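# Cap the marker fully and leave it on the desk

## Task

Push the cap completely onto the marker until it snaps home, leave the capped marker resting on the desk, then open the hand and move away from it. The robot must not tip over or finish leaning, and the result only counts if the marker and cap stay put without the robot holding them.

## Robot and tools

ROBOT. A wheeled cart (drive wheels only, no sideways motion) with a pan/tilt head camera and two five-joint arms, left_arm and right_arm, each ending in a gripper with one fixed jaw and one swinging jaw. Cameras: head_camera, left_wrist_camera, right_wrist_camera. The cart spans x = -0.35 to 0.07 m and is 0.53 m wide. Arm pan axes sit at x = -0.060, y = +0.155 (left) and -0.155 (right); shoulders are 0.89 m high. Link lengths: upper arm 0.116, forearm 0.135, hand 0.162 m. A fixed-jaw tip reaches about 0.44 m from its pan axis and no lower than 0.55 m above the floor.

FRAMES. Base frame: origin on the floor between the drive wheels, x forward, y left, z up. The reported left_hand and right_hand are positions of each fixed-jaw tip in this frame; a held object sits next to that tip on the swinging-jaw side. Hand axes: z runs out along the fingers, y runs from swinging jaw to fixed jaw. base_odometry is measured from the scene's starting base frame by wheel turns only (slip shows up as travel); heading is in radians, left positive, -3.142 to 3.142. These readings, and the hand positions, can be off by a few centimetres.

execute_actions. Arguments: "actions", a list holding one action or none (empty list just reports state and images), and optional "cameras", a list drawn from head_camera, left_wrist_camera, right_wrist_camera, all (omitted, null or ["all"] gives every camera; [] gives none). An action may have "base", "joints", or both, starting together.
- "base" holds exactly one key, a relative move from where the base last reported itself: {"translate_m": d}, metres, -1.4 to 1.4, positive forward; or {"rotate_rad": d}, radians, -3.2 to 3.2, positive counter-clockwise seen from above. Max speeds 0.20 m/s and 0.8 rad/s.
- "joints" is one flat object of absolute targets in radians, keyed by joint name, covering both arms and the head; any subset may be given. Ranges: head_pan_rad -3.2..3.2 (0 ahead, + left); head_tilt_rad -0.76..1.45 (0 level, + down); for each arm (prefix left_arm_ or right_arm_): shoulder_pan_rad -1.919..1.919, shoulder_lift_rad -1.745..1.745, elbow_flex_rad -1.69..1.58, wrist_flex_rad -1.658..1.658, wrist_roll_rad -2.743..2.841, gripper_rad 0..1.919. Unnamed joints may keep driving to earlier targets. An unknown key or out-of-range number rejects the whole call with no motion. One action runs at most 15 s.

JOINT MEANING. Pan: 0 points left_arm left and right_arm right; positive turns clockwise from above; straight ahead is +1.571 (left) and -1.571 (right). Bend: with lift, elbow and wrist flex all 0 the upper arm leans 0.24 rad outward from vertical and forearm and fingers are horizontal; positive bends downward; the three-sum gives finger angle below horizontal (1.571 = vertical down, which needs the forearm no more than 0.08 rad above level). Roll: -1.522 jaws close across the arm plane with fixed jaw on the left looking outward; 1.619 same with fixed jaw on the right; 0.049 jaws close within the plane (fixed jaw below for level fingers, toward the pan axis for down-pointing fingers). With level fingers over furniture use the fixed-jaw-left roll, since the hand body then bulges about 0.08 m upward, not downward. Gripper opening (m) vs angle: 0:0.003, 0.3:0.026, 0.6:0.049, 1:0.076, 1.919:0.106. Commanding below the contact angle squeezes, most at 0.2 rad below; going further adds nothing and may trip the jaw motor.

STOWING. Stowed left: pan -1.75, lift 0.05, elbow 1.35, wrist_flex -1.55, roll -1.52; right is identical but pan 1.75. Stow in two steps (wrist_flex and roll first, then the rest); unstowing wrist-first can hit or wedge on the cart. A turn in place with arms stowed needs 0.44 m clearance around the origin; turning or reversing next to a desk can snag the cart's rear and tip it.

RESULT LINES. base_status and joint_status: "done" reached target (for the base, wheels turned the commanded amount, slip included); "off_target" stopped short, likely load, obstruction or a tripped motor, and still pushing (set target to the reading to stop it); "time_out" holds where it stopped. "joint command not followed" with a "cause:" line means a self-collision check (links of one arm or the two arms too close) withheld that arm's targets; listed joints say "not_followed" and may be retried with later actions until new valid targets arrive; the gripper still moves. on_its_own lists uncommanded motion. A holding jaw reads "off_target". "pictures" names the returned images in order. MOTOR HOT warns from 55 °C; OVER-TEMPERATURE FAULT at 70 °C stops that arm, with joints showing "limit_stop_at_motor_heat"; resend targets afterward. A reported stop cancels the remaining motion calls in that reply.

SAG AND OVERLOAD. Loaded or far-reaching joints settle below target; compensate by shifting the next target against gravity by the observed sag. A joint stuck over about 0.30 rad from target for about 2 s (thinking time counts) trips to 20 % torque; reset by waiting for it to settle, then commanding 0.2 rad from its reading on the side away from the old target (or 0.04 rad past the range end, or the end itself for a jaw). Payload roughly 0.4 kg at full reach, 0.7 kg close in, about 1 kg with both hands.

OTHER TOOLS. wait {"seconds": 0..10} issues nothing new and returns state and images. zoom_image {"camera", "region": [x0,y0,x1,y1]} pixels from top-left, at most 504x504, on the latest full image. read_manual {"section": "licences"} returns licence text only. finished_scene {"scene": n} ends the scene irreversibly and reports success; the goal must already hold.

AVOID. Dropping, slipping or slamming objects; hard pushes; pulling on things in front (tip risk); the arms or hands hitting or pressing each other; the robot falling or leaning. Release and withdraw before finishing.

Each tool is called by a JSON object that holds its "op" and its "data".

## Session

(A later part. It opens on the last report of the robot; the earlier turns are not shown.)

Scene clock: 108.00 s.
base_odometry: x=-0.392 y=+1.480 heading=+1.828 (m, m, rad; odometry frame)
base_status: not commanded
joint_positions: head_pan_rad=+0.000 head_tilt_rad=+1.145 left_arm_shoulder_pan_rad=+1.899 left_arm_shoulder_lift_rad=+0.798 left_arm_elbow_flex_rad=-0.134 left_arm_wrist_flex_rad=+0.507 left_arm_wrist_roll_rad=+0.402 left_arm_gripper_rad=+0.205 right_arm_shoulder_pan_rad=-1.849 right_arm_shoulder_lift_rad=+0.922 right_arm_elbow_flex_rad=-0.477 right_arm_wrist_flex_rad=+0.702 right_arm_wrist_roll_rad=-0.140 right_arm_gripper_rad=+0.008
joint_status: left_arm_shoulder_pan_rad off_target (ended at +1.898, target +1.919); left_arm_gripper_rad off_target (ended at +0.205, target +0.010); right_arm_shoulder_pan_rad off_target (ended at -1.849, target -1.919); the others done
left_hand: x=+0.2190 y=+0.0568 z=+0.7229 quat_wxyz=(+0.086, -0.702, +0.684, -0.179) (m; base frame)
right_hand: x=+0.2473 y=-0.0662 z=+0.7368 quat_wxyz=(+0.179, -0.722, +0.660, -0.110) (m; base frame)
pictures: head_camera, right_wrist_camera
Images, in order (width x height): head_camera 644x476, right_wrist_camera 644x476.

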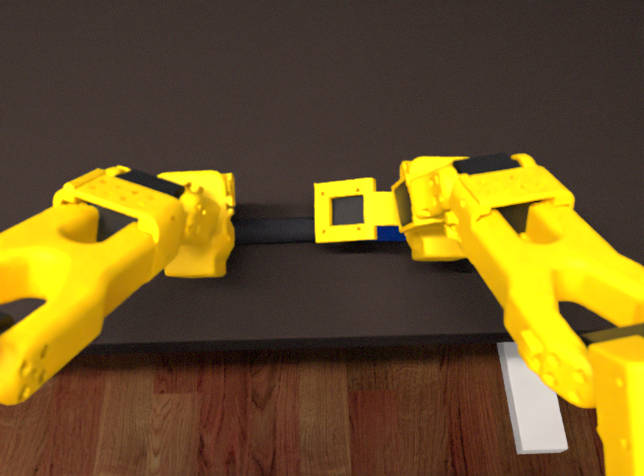

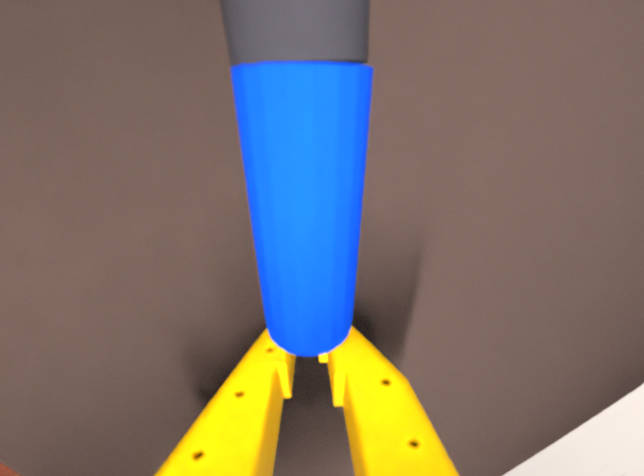

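{"op": "zoom_image", "data": {"camera": "right_wrist_camera", "region": [200, 20, 400, 120]}}

Region (200, 20, 400, 120) of right_wrist_camera's 644x476 image, scaled by 2.520.

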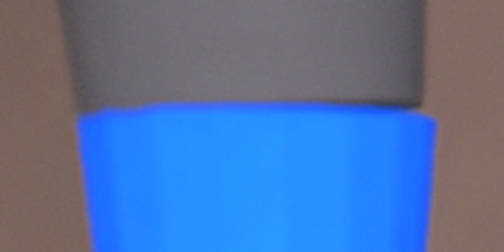

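{"op": "execute_actions", "data": {"actions": [{"joints":{"right_arm_wrist_flex_rad":0.66}}], "cameras": ["right_wrist_camera"]}}

{"op": "zoom_image", "data": {"camera": "right_wrist_camera", "region": [200, 20, 400, 120]}}

Scene clock: 113.10 s.
base_odometry: x=-0.392 y=+1.480 heading=+1.828 (m, m, rad; odometry frame)
base_status: not commanded
joint_positions: head_pan_rad=+0.000 head_tilt_rad=+1.145 left_arm_shoulder_pan_rad=+1.899 left_arm_shoulder_lift_rad=+0.798 left_arm_elbow_flex_rad=-0.134 left_arm_wrist_flex_rad=+0.507 left_arm_wrist_roll_rad=+0.402 left_arm_gripper_rad=+0.205 right_arm_shoulder_pan_rad=-1.849 right_arm_shoulder_lift_rad=+0.926 right_arm_elbow_flex_rad=-0.477 right_arm_wrist_flex_rad=+0.678 right_arm_wrist_roll_rad=-0.140 right_arm_gripper_rad=+0.008
joint_status: all done
left_hand: x=+0.2190 y=+0.0568 z=+0.7229 quat_wxyz=(+0.086, -0.702, +0.684, -0.179) (m; base frame)
right_hand: x=+0.2501 y=-0.0654 z=+0.7370 quat_wxyz=(+0.187, -0.720, +0.658, -0.115) (m; base frame)
pictures: right_wrist_camera
Images, in order (width x height): right_wrist_camera 644x476.

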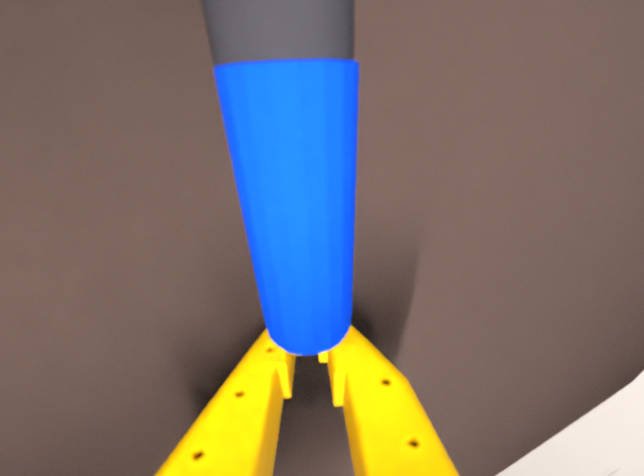

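Region (200, 20, 400, 120) of right_wrist_camera's 644x476 image, scaled by 2.520.

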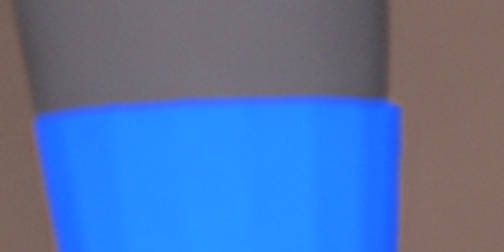

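Flush. Back off and do the drag test.

{"op": "execute_actions", "data": {"actions": [{"joints":{"right_arm_shoulder_pan_rad":-1.5,"left_arm_shoulder_pan_rad":1.83,"left_arm_wrist_roll_rad":0.34}}], "cameras": []}}

{"op": "execute_actions", "data": {"actions": [{"joints":{"left_arm_gripper_rad":0.28,"right_arm_shoulder_lift_rad":0.2}}], "cameras": []}}

{"op": "execute_actions", "data": {"actions": [{"joints":{"left_arm_gripper_rad":0.4,"left_arm_shoulder_pan_rad":1.70,"left_arm_wrist_flex_rad":0.55,"left_arm_shoulder_lift_rad":0.73}}], "cameras": ["head_camera"]}}

{"op": "zoom_image", "data": {"camera": "head_camera", "region": [270, 185, 390, 265]}}

Scene clock: 119.20 s.
base_odometry: x=-0.392 y=+1.480 heading=+1.828 (m, m, rad; odometry frame)
base_status: not commanded
joint_positions: head_pan_rad=+0.000 head_tilt_rad=+1.145 left_arm_shoulder_pan_rad=+1.843 left_arm_shoulder_lift_rad=+0.798 left_arm_elbow_flex_rad=-0.134 left_arm_wrist_flex_rad=+0.505 left_arm_wrist_roll_rad=+0.348 left_arm_gripper_rad=+0.205 right_arm_shoulder_pan_rad=-1.511 right_arm_shoulder_lift_rad=+0.926 right_arm_elbow_flex_rad=-0.477 right_arm_wrist_flex_rad=+0.672 right_arm_wrist_roll_rad=-0.141 right_arm_gripper_rad=+0.008
joint_status: all done
left_hand: x=+0.2242 y=+0.0727 z=+0.7229 quat_wxyz=(+0.096, -0.702, +0.683, -0.175) (m; base frame)
right_hand: x=+0.2632 y=-0.1732 z=+0.7374 quat_wxyz=(+0.168, -0.598, +0.770, -0.147) (m; base frame)
pictures: none
No camera images: the call's "cameras" was empty. Leave "cameras" out to get every camera's image.

Scene clock: 120.43 s.
base_odometry: x=-0.392 y=+1.480 heading=+1.828 (m, m, rad; odometry frame)
base_status: not commanded
joint_positions: head_pan_rad=+0.000 head_tilt_rad=+1.145 left_arm_shoulder_pan_rad=+1.843 left_arm_shoulder_lift_rad=+0.798 left_arm_elbow_flex_rad=-0.134 left_arm_wrist_flex_rad=+0.504 left_arm_wrist_roll_rad=+0.348 left_arm_gripper_rad=+0.270 right_arm_shoulder_pan_rad=-1.511 right_arm_shoulder_lift_rad=+0.259 right_arm_elbow_flex_rad=-0.477 right_arm_wrist_flex_rad=+0.672 right_arm_wrist_roll_rad=-0.141 right_arm_gripper_rad=+0.008
joint_status: all done
left_hand: x=+0.2245 y=+0.0726 z=+0.7230 quat_wxyz=(+0.096, -0.702, +0.683, -0.176) (m; base frame)
right_hand: x=+0.2972 y=-0.1752 z=+0.9525 quat_wxyz=(+0.398, -0.520, +0.670, -0.349) (m; base frame)
pictures: none
No camera images: the call's "cameras" was empty. Leave "cameras" out to get every camera's image.

Scene clock: 121.20 s.
base_odometry: x=-0.392 y=+1.480 heading=+1.828 (m, m, rad; odometry frame)
base_status: not commanded
joint_positions: head_pan_rad=+0.000 head_tilt_rad=+1.145 left_arm_shoulder_pan_rad=+1.712 left_arm_shoulder_lift_rad=+0.782 left_arm_elbow_flex_rad=-0.134 left_arm_wrist_flex_rad=+0.541 left_arm_wrist_roll_rad=+0.348 left_arm_gripper_rad=+0.390 right_arm_shoulder_pan_rad=-1.511 right_arm_shoulder_lift_rad=+0.259 right_arm_elbow_flex_rad=-0.477 right_arm_wrist_flex_rad=+0.672 right_arm_wrist_roll_rad=-0.141 right_arm_gripper_rad=+0.008
joint_status: all done
left_hand: x=+0.2299 y=+0.1112 z=+0.7251 quat_wxyz=(+0.102, -0.747, +0.637, -0.160) (m; base frame)
right_hand: x=+0.2972 y=-0.1752 z=+0.9525 quat_wxyz=(+0.398, -0.520, +0.670, -0.349) (m; base frame)
pictures: head_camera
Images, in order (width x height): head_camera 644x476.

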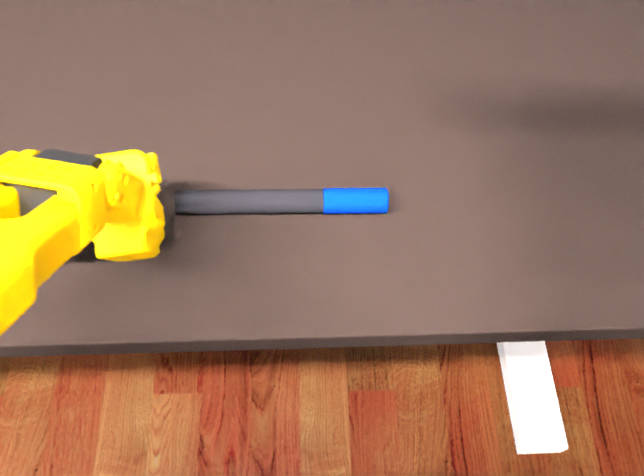

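Region (270, 185, 390, 265) of head_camera's 644x476 image, scaled by 4.200.

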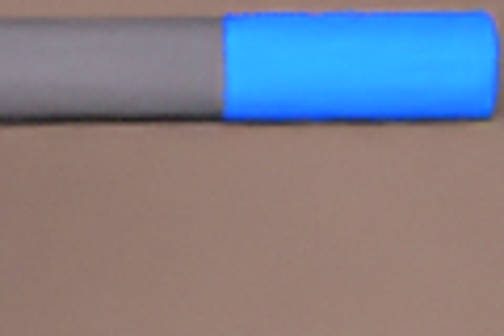

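{"op": "execute_actions", "data": {"actions": [{"base":{"translate_m":-0.3},"joints":{"left_arm_shoulder_lift_rad":-0.5,"left_arm_elbow_flex_rad":0.5,"left_arm_shoulder_pan_rad":1.4,"right_arm_shoulder_lift_rad":-0.5,"right_arm_elbow_flex_rad":0.5,"head_tilt_rad":0.7}}], "cameras": ["head_camera"]}}

Scene clock: 125.83 s.
base_odometry: x=-0.316 y=+1.189 heading=+1.829 (m, m, rad; odometry frame)
base_status: done
joint_positions: head_pan_rad=+0.000 head_tilt_rad=+0.714 left_arm_shoulder_pan_rad=+1.411 left_arm_shoulder_lift_rad=-0.471 left_arm_elbow_flex_rad=+0.506 left_arm_wrist_flex_rad=+0.544 left_arm_wrist_roll_rad=+0.348 left_arm_gripper_rad=+0.390 right_arm_shoulder_pan_rad=-1.511 right_arm_shoulder_lift_rad=-0.465 right_arm_elbow_flex_rad=+0.510 right_arm_wrist_flex_rad=+0.672 right_arm_wrist_roll_rad=-0.141 right_arm_gripper_rad=+0.008
joint_status: all done
left_hand: x=+0.2066 y=+0.1952 z=+0.9135 quat_wxyz=(+0.312, -0.747, +0.464, -0.359) (m; base frame)
right_hand: x=+0.1955 y=-0.1691 z=+0.8951 quat_wxyz=(+0.311, -0.558, +0.719, -0.273) (m; base frame)
pictures: head_camera
Images, in order (width x height): head_camera 644x476.

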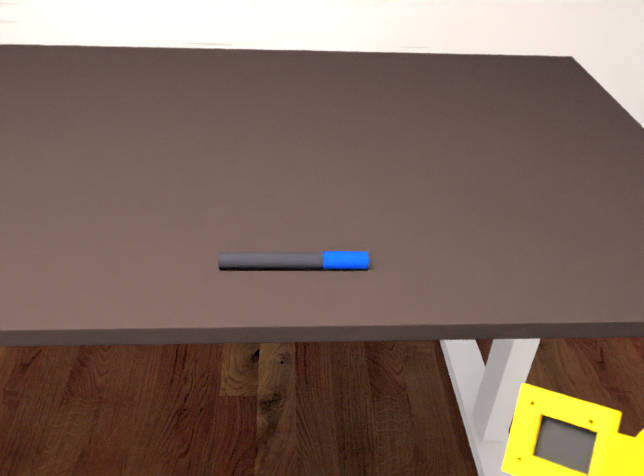

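{"op": "finished_scene", "data": {"scene": 2}}

The scene is finished: the task was done.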